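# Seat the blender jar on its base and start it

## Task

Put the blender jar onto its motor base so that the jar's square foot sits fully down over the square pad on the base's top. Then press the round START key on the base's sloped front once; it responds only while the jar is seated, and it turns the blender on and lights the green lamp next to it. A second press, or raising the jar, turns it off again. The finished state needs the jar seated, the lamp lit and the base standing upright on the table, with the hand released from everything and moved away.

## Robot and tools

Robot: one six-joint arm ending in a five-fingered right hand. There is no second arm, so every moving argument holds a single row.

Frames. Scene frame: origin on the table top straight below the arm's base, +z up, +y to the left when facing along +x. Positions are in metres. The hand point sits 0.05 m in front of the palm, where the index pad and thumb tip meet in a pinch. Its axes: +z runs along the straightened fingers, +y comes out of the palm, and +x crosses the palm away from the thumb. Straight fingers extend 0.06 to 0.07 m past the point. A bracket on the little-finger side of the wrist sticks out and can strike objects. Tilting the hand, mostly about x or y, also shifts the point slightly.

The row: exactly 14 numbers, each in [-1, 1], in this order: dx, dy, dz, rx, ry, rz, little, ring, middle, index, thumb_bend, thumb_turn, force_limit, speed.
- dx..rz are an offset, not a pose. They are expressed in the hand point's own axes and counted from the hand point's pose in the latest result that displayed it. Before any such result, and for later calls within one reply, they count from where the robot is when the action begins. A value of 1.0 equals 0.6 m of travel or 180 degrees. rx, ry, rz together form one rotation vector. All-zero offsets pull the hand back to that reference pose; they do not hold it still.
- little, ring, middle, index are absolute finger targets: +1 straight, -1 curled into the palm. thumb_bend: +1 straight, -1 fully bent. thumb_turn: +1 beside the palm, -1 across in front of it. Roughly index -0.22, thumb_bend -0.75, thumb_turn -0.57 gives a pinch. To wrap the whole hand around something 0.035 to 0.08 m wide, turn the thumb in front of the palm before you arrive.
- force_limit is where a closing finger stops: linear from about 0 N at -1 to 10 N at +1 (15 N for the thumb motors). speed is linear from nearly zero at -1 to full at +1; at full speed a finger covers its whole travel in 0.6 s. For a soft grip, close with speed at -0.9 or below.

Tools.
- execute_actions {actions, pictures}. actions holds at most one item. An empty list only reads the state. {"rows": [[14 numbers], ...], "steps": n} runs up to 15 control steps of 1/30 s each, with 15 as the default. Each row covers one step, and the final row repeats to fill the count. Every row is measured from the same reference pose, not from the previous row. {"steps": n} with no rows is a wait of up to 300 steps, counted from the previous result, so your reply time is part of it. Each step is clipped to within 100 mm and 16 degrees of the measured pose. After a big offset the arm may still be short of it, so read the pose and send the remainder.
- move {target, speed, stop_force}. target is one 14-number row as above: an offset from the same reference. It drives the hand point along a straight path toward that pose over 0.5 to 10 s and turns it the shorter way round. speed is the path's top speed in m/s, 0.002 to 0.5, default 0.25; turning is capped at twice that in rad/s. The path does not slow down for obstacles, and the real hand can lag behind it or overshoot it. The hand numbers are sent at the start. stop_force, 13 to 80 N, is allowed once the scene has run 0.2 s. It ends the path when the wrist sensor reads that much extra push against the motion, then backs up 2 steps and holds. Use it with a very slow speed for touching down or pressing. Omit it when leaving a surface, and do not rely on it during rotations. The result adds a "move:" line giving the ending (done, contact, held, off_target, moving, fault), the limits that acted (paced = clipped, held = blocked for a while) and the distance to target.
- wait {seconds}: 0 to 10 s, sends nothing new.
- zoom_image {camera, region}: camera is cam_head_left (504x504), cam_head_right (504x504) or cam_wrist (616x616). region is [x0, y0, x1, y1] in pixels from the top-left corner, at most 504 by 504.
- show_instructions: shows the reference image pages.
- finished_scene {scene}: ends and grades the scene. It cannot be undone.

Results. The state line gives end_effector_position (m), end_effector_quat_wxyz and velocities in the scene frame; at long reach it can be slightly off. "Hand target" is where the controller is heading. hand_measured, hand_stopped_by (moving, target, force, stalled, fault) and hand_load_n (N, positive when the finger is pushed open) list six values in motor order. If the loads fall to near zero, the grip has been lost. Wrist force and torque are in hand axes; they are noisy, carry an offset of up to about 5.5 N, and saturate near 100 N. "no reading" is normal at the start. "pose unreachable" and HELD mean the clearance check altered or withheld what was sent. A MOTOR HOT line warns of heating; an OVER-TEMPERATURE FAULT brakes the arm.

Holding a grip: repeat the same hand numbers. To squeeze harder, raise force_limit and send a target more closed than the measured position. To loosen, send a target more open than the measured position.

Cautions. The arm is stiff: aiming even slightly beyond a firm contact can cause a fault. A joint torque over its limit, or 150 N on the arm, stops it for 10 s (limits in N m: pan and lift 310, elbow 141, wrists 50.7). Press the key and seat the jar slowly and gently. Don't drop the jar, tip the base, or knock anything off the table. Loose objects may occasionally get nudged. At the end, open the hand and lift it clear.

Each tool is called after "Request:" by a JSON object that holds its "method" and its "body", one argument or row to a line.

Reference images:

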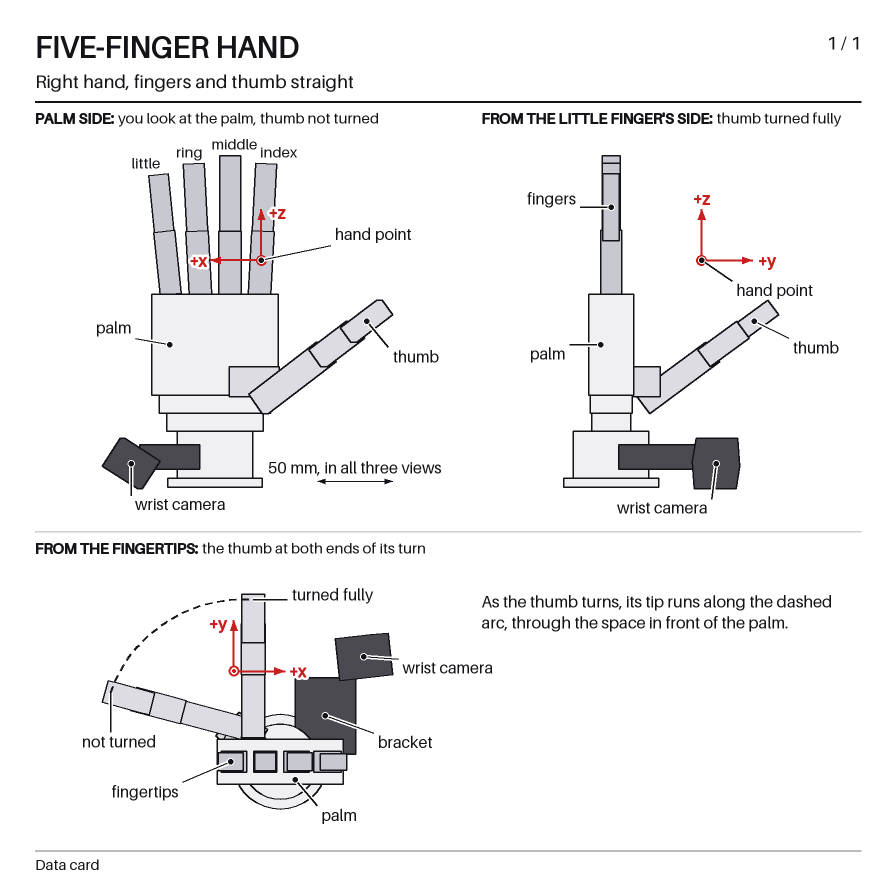

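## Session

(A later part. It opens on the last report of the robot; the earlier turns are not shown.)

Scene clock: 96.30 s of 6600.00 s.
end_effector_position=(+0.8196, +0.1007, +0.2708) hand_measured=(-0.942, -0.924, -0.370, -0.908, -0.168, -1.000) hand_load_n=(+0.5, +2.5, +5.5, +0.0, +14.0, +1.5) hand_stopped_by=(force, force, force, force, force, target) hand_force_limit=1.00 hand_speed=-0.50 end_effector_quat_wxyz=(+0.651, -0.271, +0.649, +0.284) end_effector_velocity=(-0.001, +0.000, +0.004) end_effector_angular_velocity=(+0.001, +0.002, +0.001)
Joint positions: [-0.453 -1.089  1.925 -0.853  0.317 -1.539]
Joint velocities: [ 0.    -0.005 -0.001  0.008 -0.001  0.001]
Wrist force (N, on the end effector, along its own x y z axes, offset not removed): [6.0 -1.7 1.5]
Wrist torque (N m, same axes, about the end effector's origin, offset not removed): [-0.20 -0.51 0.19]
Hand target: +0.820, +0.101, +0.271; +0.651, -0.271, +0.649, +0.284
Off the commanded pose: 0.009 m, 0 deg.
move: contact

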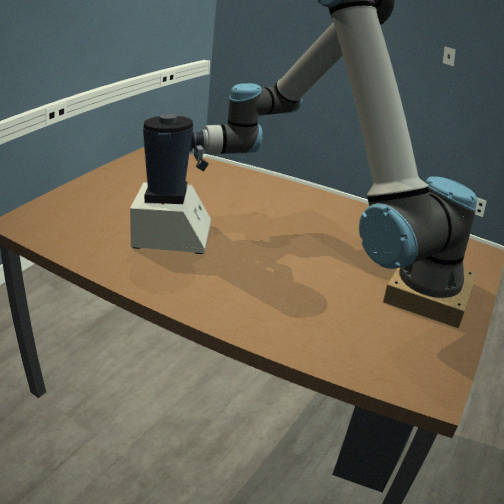

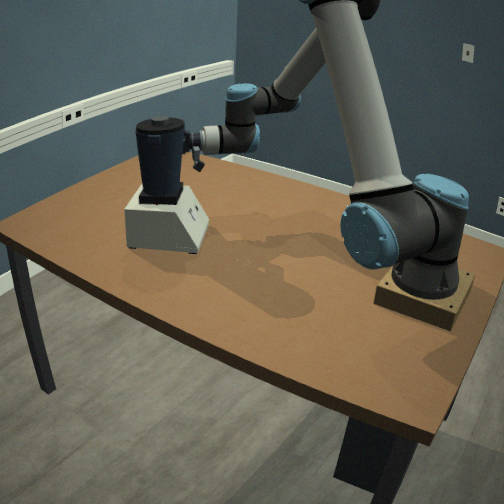

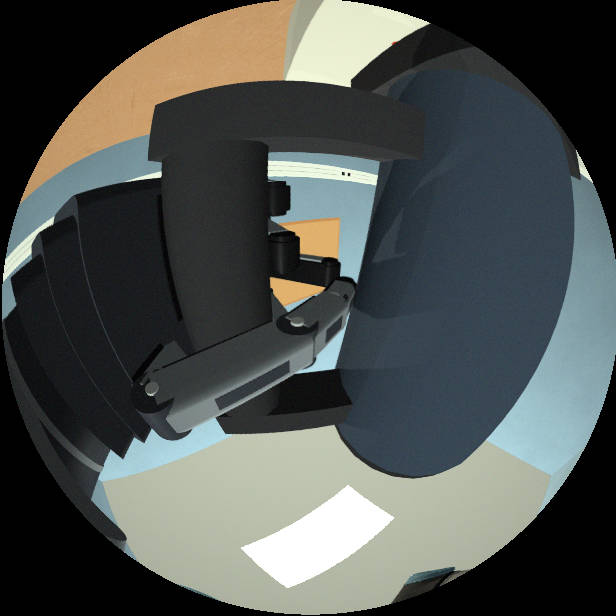

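Request:
{"method": "move", "body": {
  "target": [0,0,0,0,0,0,1,1,1,1,-0.1,-1,1,0]
}}

Request:
{"method": "move", "body": {
  "target": [0,-0.01,-0.25,0,0,0,1,1,1,1,-0.1,-1,1,0],
  "speed": 0.08
}}

Scene clock: 100.87 s of 6600.00 s.
end_effector_position=(+0.8196, +0.1007, +0.2708) hand_measured=(+1.000, +1.000, +1.000, +1.000, -0.100, -1.000) hand_load_n=(+0.0, +0.0, +0.0, +0.0, +0.0, +1.0) hand_stopped_by=(target, target, target, target, target, target) hand_force_limit=1.00 hand_speed=0.00 end_effector_quat_wxyz=(+0.651, -0.271, +0.649, +0.284) end_effector_velocity=(+0.000, -0.000, +0.001) end_effector_angular_velocity=(-0.001, -0.002, -0.000)
Joint positions: [-0.453 -1.089  1.925 -0.853  0.317 -1.539]
Joint velocities: [ 0.    -0.001 -0.001  0.     0.    -0.   ]
Wrist force (N, on the end effector, along its own x y z axes, offset not removed): [3.9 -2.8 4.2]
Wrist torque (N m, same axes, about the end effector's origin, offset not removed): [-0.73 -0.83 0.53]
Hand target: +0.820, +0.101, +0.271; +0.651, -0.271, +0.649, +0.284
Off the commanded pose: 0.000 m, 0 deg.
After step 90, 0.10 s passed at rest.
move: done

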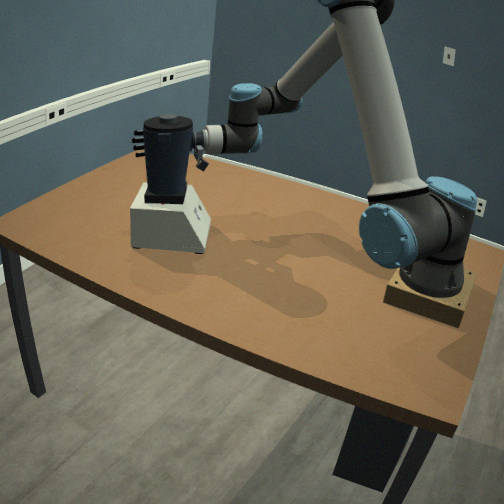

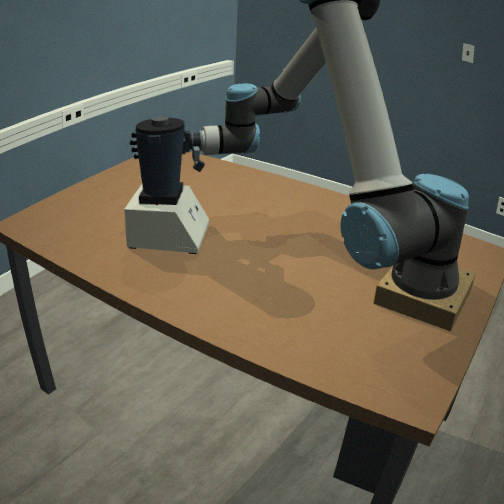

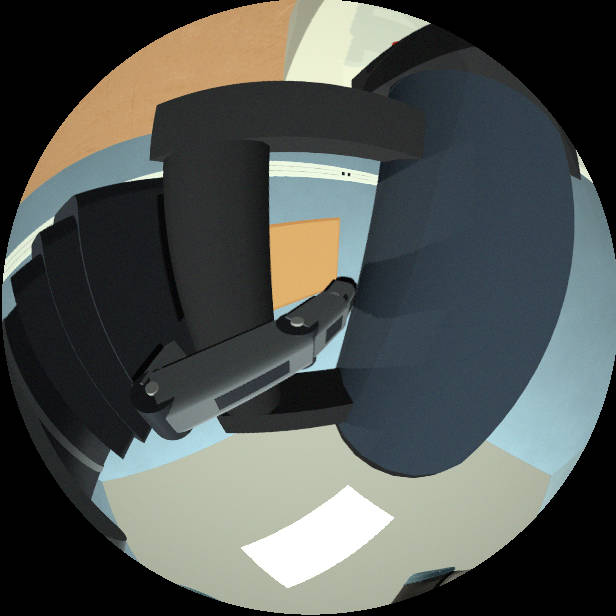

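Scene clock: 103.20 s of 6600.00 s.
end_effector_position=(+0.7201, -0.0116, +0.2692) hand_measured=(+1.000, +1.000, +1.000, +1.000, -0.100, -1.000) hand_load_n=(+0.0, +0.0, +0.0, +0.0, +0.0, +0.0) hand_stopped_by=(target, target, target, target, target, target) hand_force_limit=1.00 hand_speed=0.00 end_effector_quat_wxyz=(+0.651, -0.271, +0.650, +0.284) end_effector_velocity=(-0.001, -0.001, -0.001) end_effector_angular_velocity=(+0.003, +0.000, +0.000)
Joint positions: [-0.686 -1.169  2.063 -0.947  0.084 -1.502]
Joint velocities: [-0.003 -0.002  0.008 -0.027 -0.003  0.023]
Wrist force (N, on the end effector, along its own x y z axes, offset not removed): [4.9 -4.5 0.8]
Wrist torque (N m, same axes, about the end effector's origin, offset not removed): [-0.85 -0.85 0.68]
Hand target: +0.720, -0.012, +0.269; +0.651, -0.271, +0.650, +0.284
Off the commanded pose: 0.000 m, 0 deg.
move: done

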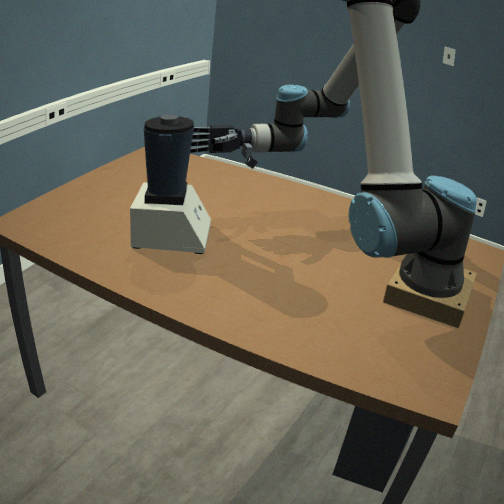

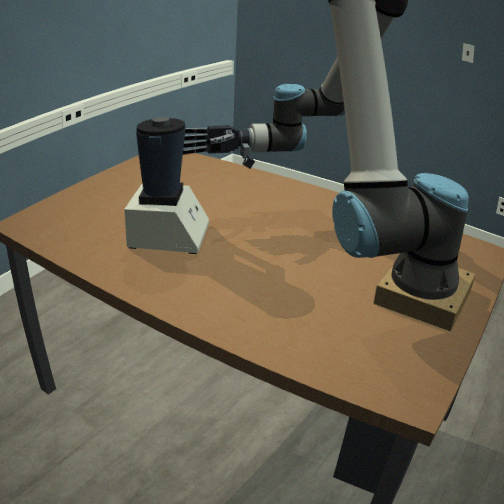

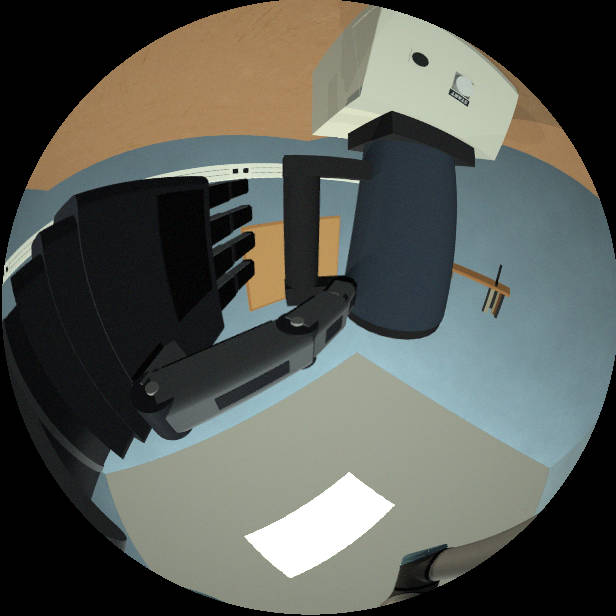

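Request:
{"method": "move", "body": {
  "target": [0.155,0.245,-0.018,0.225,0.037,0.513,-1,-1,-1,1,-1,1,0,0],
  "speed": 0.15
}}

Request:
{"method": "zoom_image", "body": {
  "camera": "cam_head_left",
  "region": [150, 150, 290, 260]
}}

Scene clock: 118.07 s of 6600.00 s.
end_effector_position=(+0.6064, +0.0842, +0.1789) hand_measured=(-1.000, -1.000, -1.000, +1.000, -1.000, +1.000) hand_load_n=(+0.0, +0.0, +0.0, +0.0, +0.0, +0.0) hand_stopped_by=(target, target, target, target, target, target) hand_force_limit=0.00 hand_speed=0.00 end_effector_quat_wxyz=(+0.265, +0.473, +0.725, +0.425) end_effector_velocity=(+0.000, +0.000, -0.000) end_effector_angular_velocity=(+0.006, +0.006, -0.004)
Joint positions: [-0.506 -1.395  2.438 -0.27   0.801 -0.578]
Joint velocities: [ 0.003 -0.001 -0.001  0.004  0.004  0.01 ]
Wrist force (N, on the end effector, along its own x y z axes, offset not removed): [2.8 -0.8 0.0]
Wrist torque (N m, same axes, about the end effector's origin, offset not removed): [-0.33 -0.33 0.53]
Hand target: +0.606, +0.084, +0.179; +0.264, +0.473, +0.725, +0.425
Off the commanded pose: 0.001 m, 0 deg.
After step 90, 5.57 s passed at rest.
move: done

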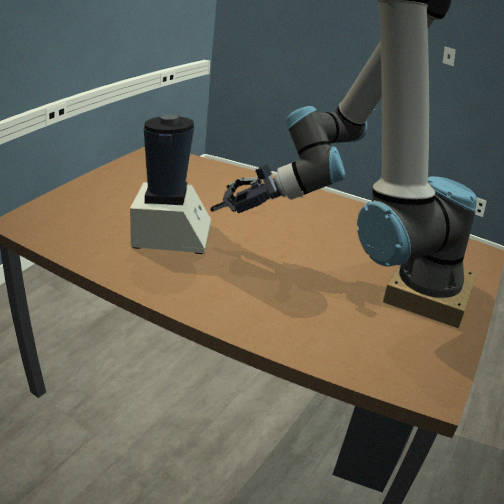

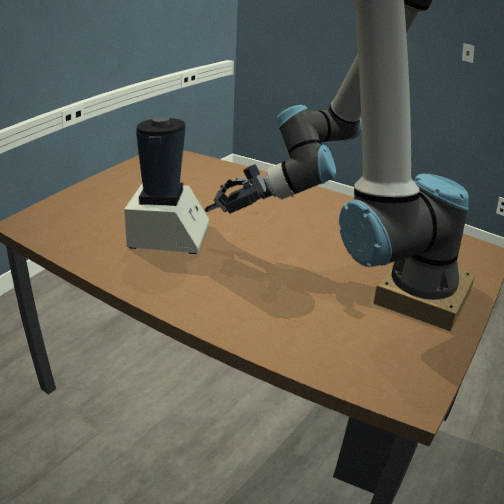

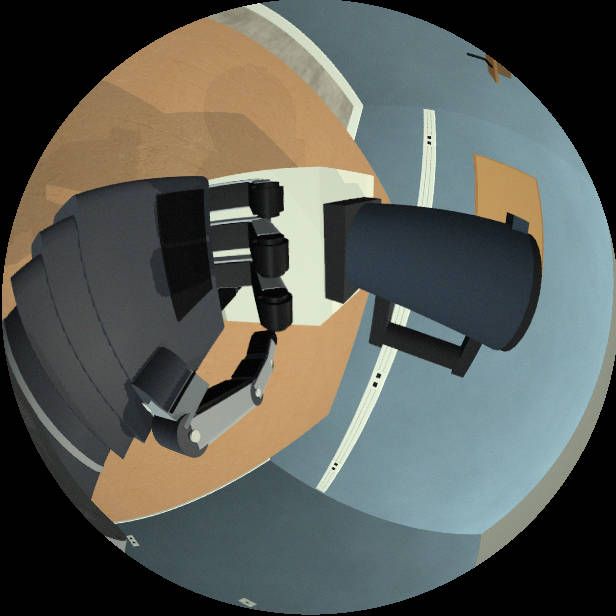

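Region (150, 150, 290, 260) of cam_head_left's 504x504 image, scaled by 3.600, with more detail than that image has; it fills the top 396 rows of this view, and the rest is white.

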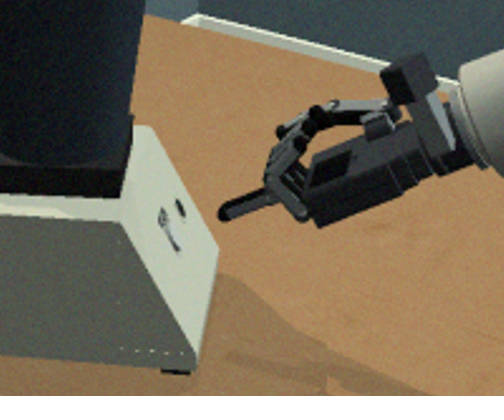

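Request:
{"method": "move", "body": {
  "target": [0,0,0.05,0,0,0,-1,-1,-1,1,-1,1,0,0],
  "speed": 0.04,
  "stop_force": 13
}}

Request:
{"method": "zoom_image", "body": {
  "camera": "cam_head_left",
  "region": [160, 180, 250, 250]
}}

Request:
{"method": "zoom_image", "body": {
  "camera": "cam_head_right",
  "region": [160, 180, 250, 250]
}}

Scene clock: 122.03 s of 6600.00 s.
end_effector_position=(+0.6298, +0.0952, +0.1640) hand_measured=(-1.000, -1.000, -1.000, +1.000, -1.000, +1.000) hand_load_n=(+0.0, +0.0, +0.0, +0.0, +0.0, +0.0) hand_stopped_by=(target, target, target, target, target, target) hand_force_limit=0.00 hand_speed=0.00 end_effector_quat_wxyz=(+0.265, +0.473, +0.725, +0.425) end_effector_velocity=(+0.001, +0.001, -0.002) end_effector_angular_velocity=(+0.000, +0.001, -0.000)
Joint positions: [-0.443 -1.341  2.402 -0.328  0.847 -0.52 ]
Joint velocities: [ 0.004  0.004 -0.002 -0.003  0.003  0.003]
Wrist force (N, on the end effector, along its own x y z axes, offset not removed): [4.2 -3.3 4.2]
Wrist torque (N m, same axes, about the end effector's origin, offset not removed): [-0.79 -0.77 0.62]
Hand target: +0.630, +0.095, +0.164; +0.265, +0.473, +0.725, +0.425
Off the commanded pose: 0.000 m, 0 deg.
move: done

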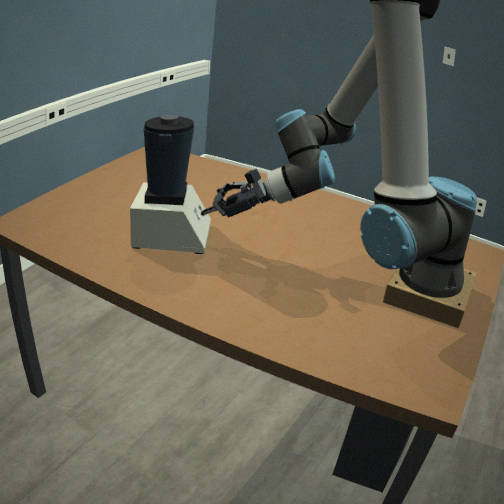

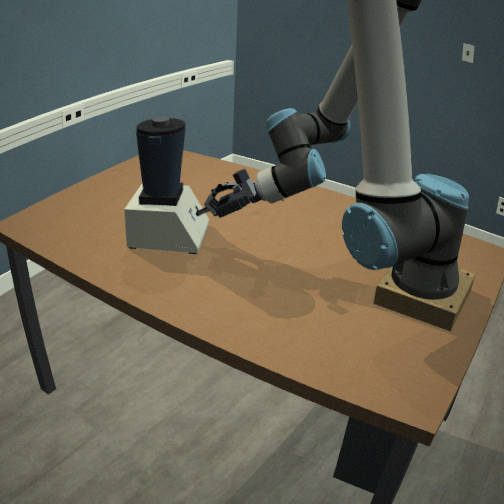

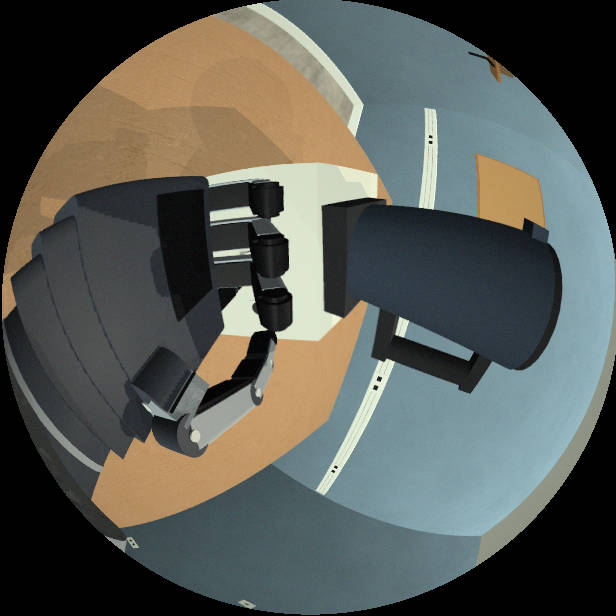

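Region (160, 180, 250, 250) of cam_head_left's 504x504 image, scaled by 5.600, with more detail than that image has.

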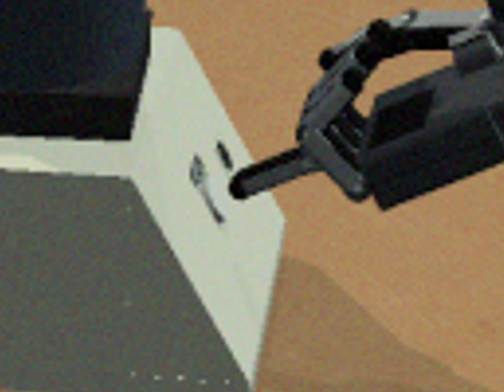

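Region (160, 180, 250, 250) of cam_head_right's 504x504 image, scaled by 5.600, with more detail than that image has.

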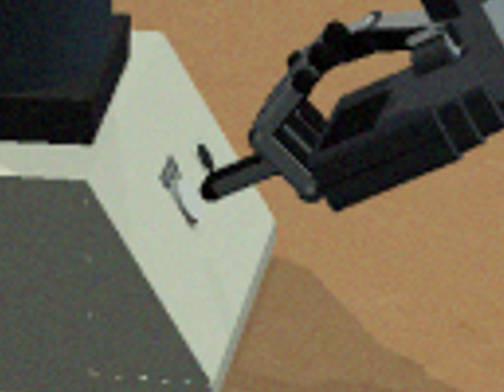

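Disparity matches; slightly high. Press.

Request:
{"method": "move", "body": {
  "target": [0,-0.006,0.04,0,0,0,-1,-1,-1,1,-1,1,0,0],
  "speed": 0.01,
  "stop_force": 13
}}

Request:
{"method": "move", "body": {
  "target": [0,0,-0.15,0,0,0,-1,-1,-1,1,-1,1,0,0],
  "speed": 0.1
}}

Request:
{"method": "zoom_image", "body": {
  "camera": "cam_head_right",
  "region": [160, 180, 250, 250]
}}

Scene clock: 128.73 s of 6600.00 s.
end_effector_position=(+0.6393, +0.0996, +0.1557) hand_measured=(-1.000, -1.000, -1.000, +1.000, -1.000, +1.000) hand_load_n=(+0.0, +0.0, +0.0, -3.0, +0.0, +0.0) hand_stopped_by=(target, target, target, target, target, target) hand_force_limit=0.00 hand_speed=0.00 end_effector_quat_wxyz=(+0.265, +0.473, +0.725, +0.426) end_effector_velocity=(-0.001, -0.001, +0.002) end_effector_angular_velocity=(-0.000, -0.001, +0.002)
Joint positions: [-0.42  -1.314  2.388 -0.354  0.864 -0.499]
Joint velocities: [-0.005 -0.005  0.001  0.006 -0.005 -0.005]
Wrist force (N, on the end effector, along its own x y z axes, offset not removed): [7.8 2.2 -14.2]
Wrist torque (N m, same axes, about the end effector's origin, offset not removed): [0.56 -0.89 0.90]
Hand target: +0.639, +0.100, +0.156; +0.265, +0.473, +0.725, +0.425
Off the commanded pose: 0.011 m, 0 deg.
After step 90, 2.00 s passed at rest.
move: contact

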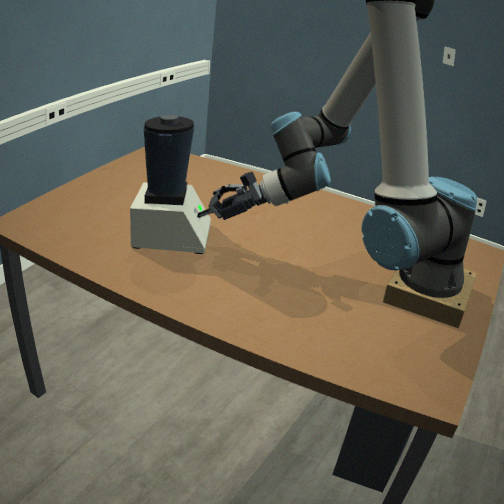

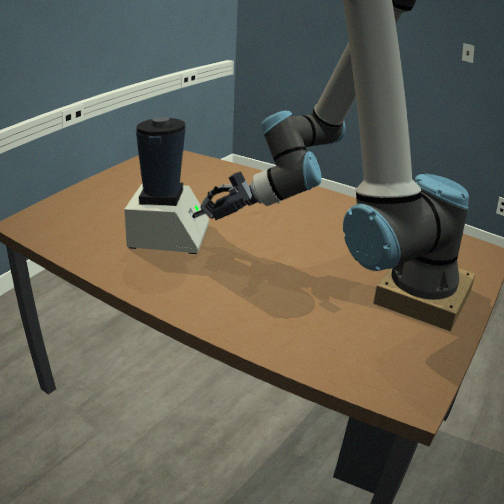

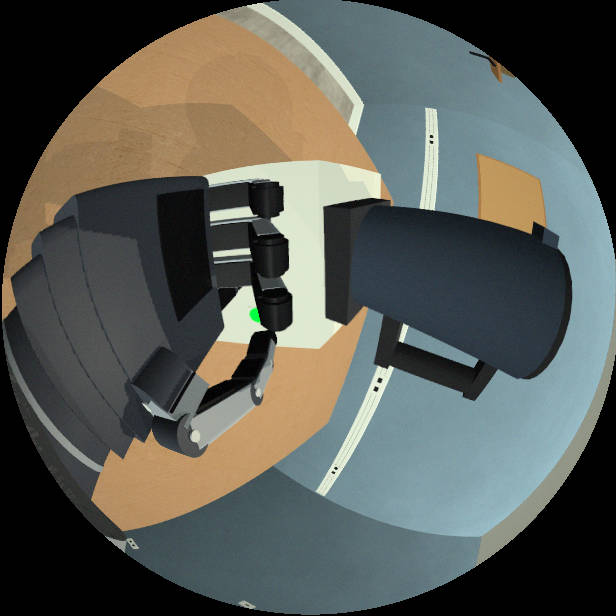

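Scene clock: 130.13 s of 6600.00 s.
end_effector_position=(+0.5687, +0.0667, +0.2005) hand_measured=(-1.000, -1.000, -1.000, +1.000, -1.000, +1.000) hand_load_n=(+0.0, +0.0, +0.0, +0.0, +0.0, +0.0) hand_stopped_by=(target, target, target, target, target, target) hand_force_limit=0.00 hand_speed=0.00 end_effector_quat_wxyz=(+0.265, +0.473, +0.725, +0.425) end_effector_velocity=(-0.001, -0.001, +0.000) end_effector_angular_velocity=(-0.001, +0.002, +0.001)
Joint positions: [-0.626 -1.474  2.493 -0.154  0.719 -0.704]
Joint velocities: [-0.006 -0.001  0.001  0.008 -0.003 -0.01 ]
Wrist force (N, on the end effector, along its own x y z axes, offset not removed): [3.3 -3.8 -1.0]
Wrist torque (N m, same axes, about the end effector's origin, offset not removed): [-0.66 -0.42 0.39]
Hand target: +0.569, +0.067, +0.201; +0.265, +0.473, +0.725, +0.425
Off the commanded pose: 0.000 m, 0 deg.
move: done

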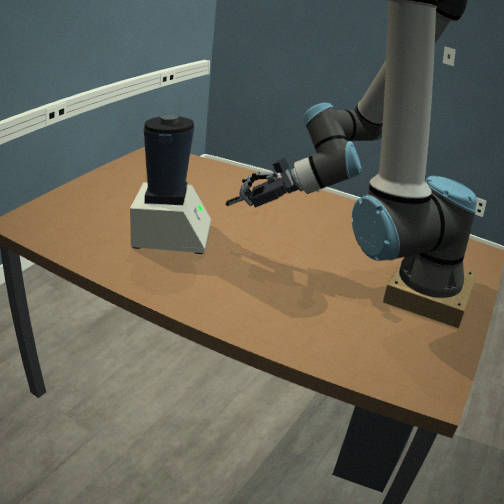

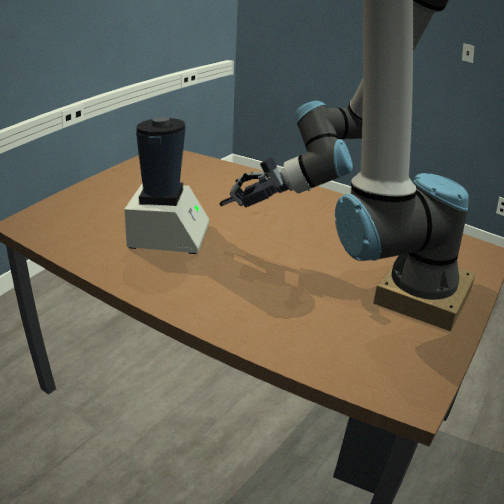

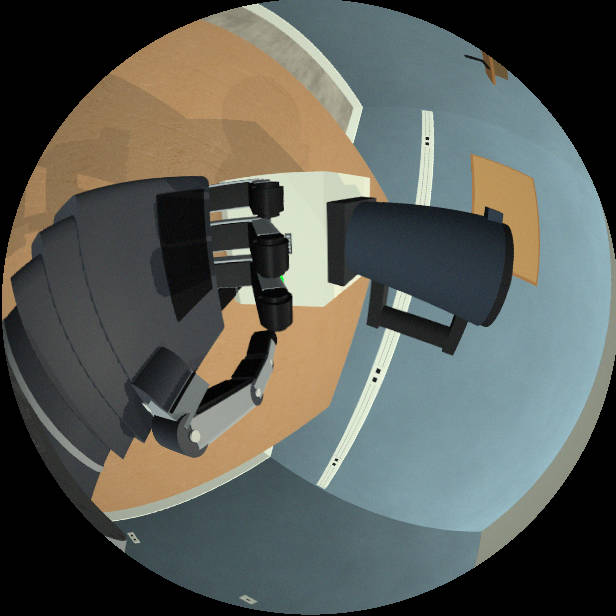

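Region (160, 180, 250, 250) of cam_head_right's 504x504 image, scaled by 5.600, with more detail than that image has.

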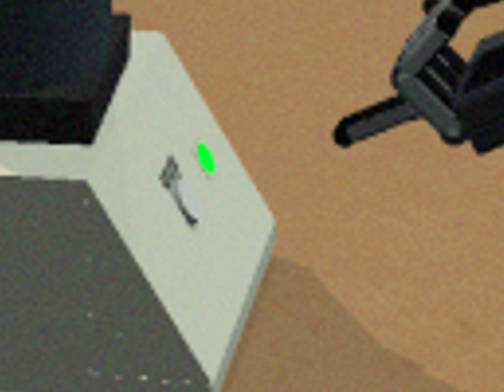

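Request:
{"method": "finished_scene", "body": {
  "scene": 1
}}

The scene is finished: the task was done.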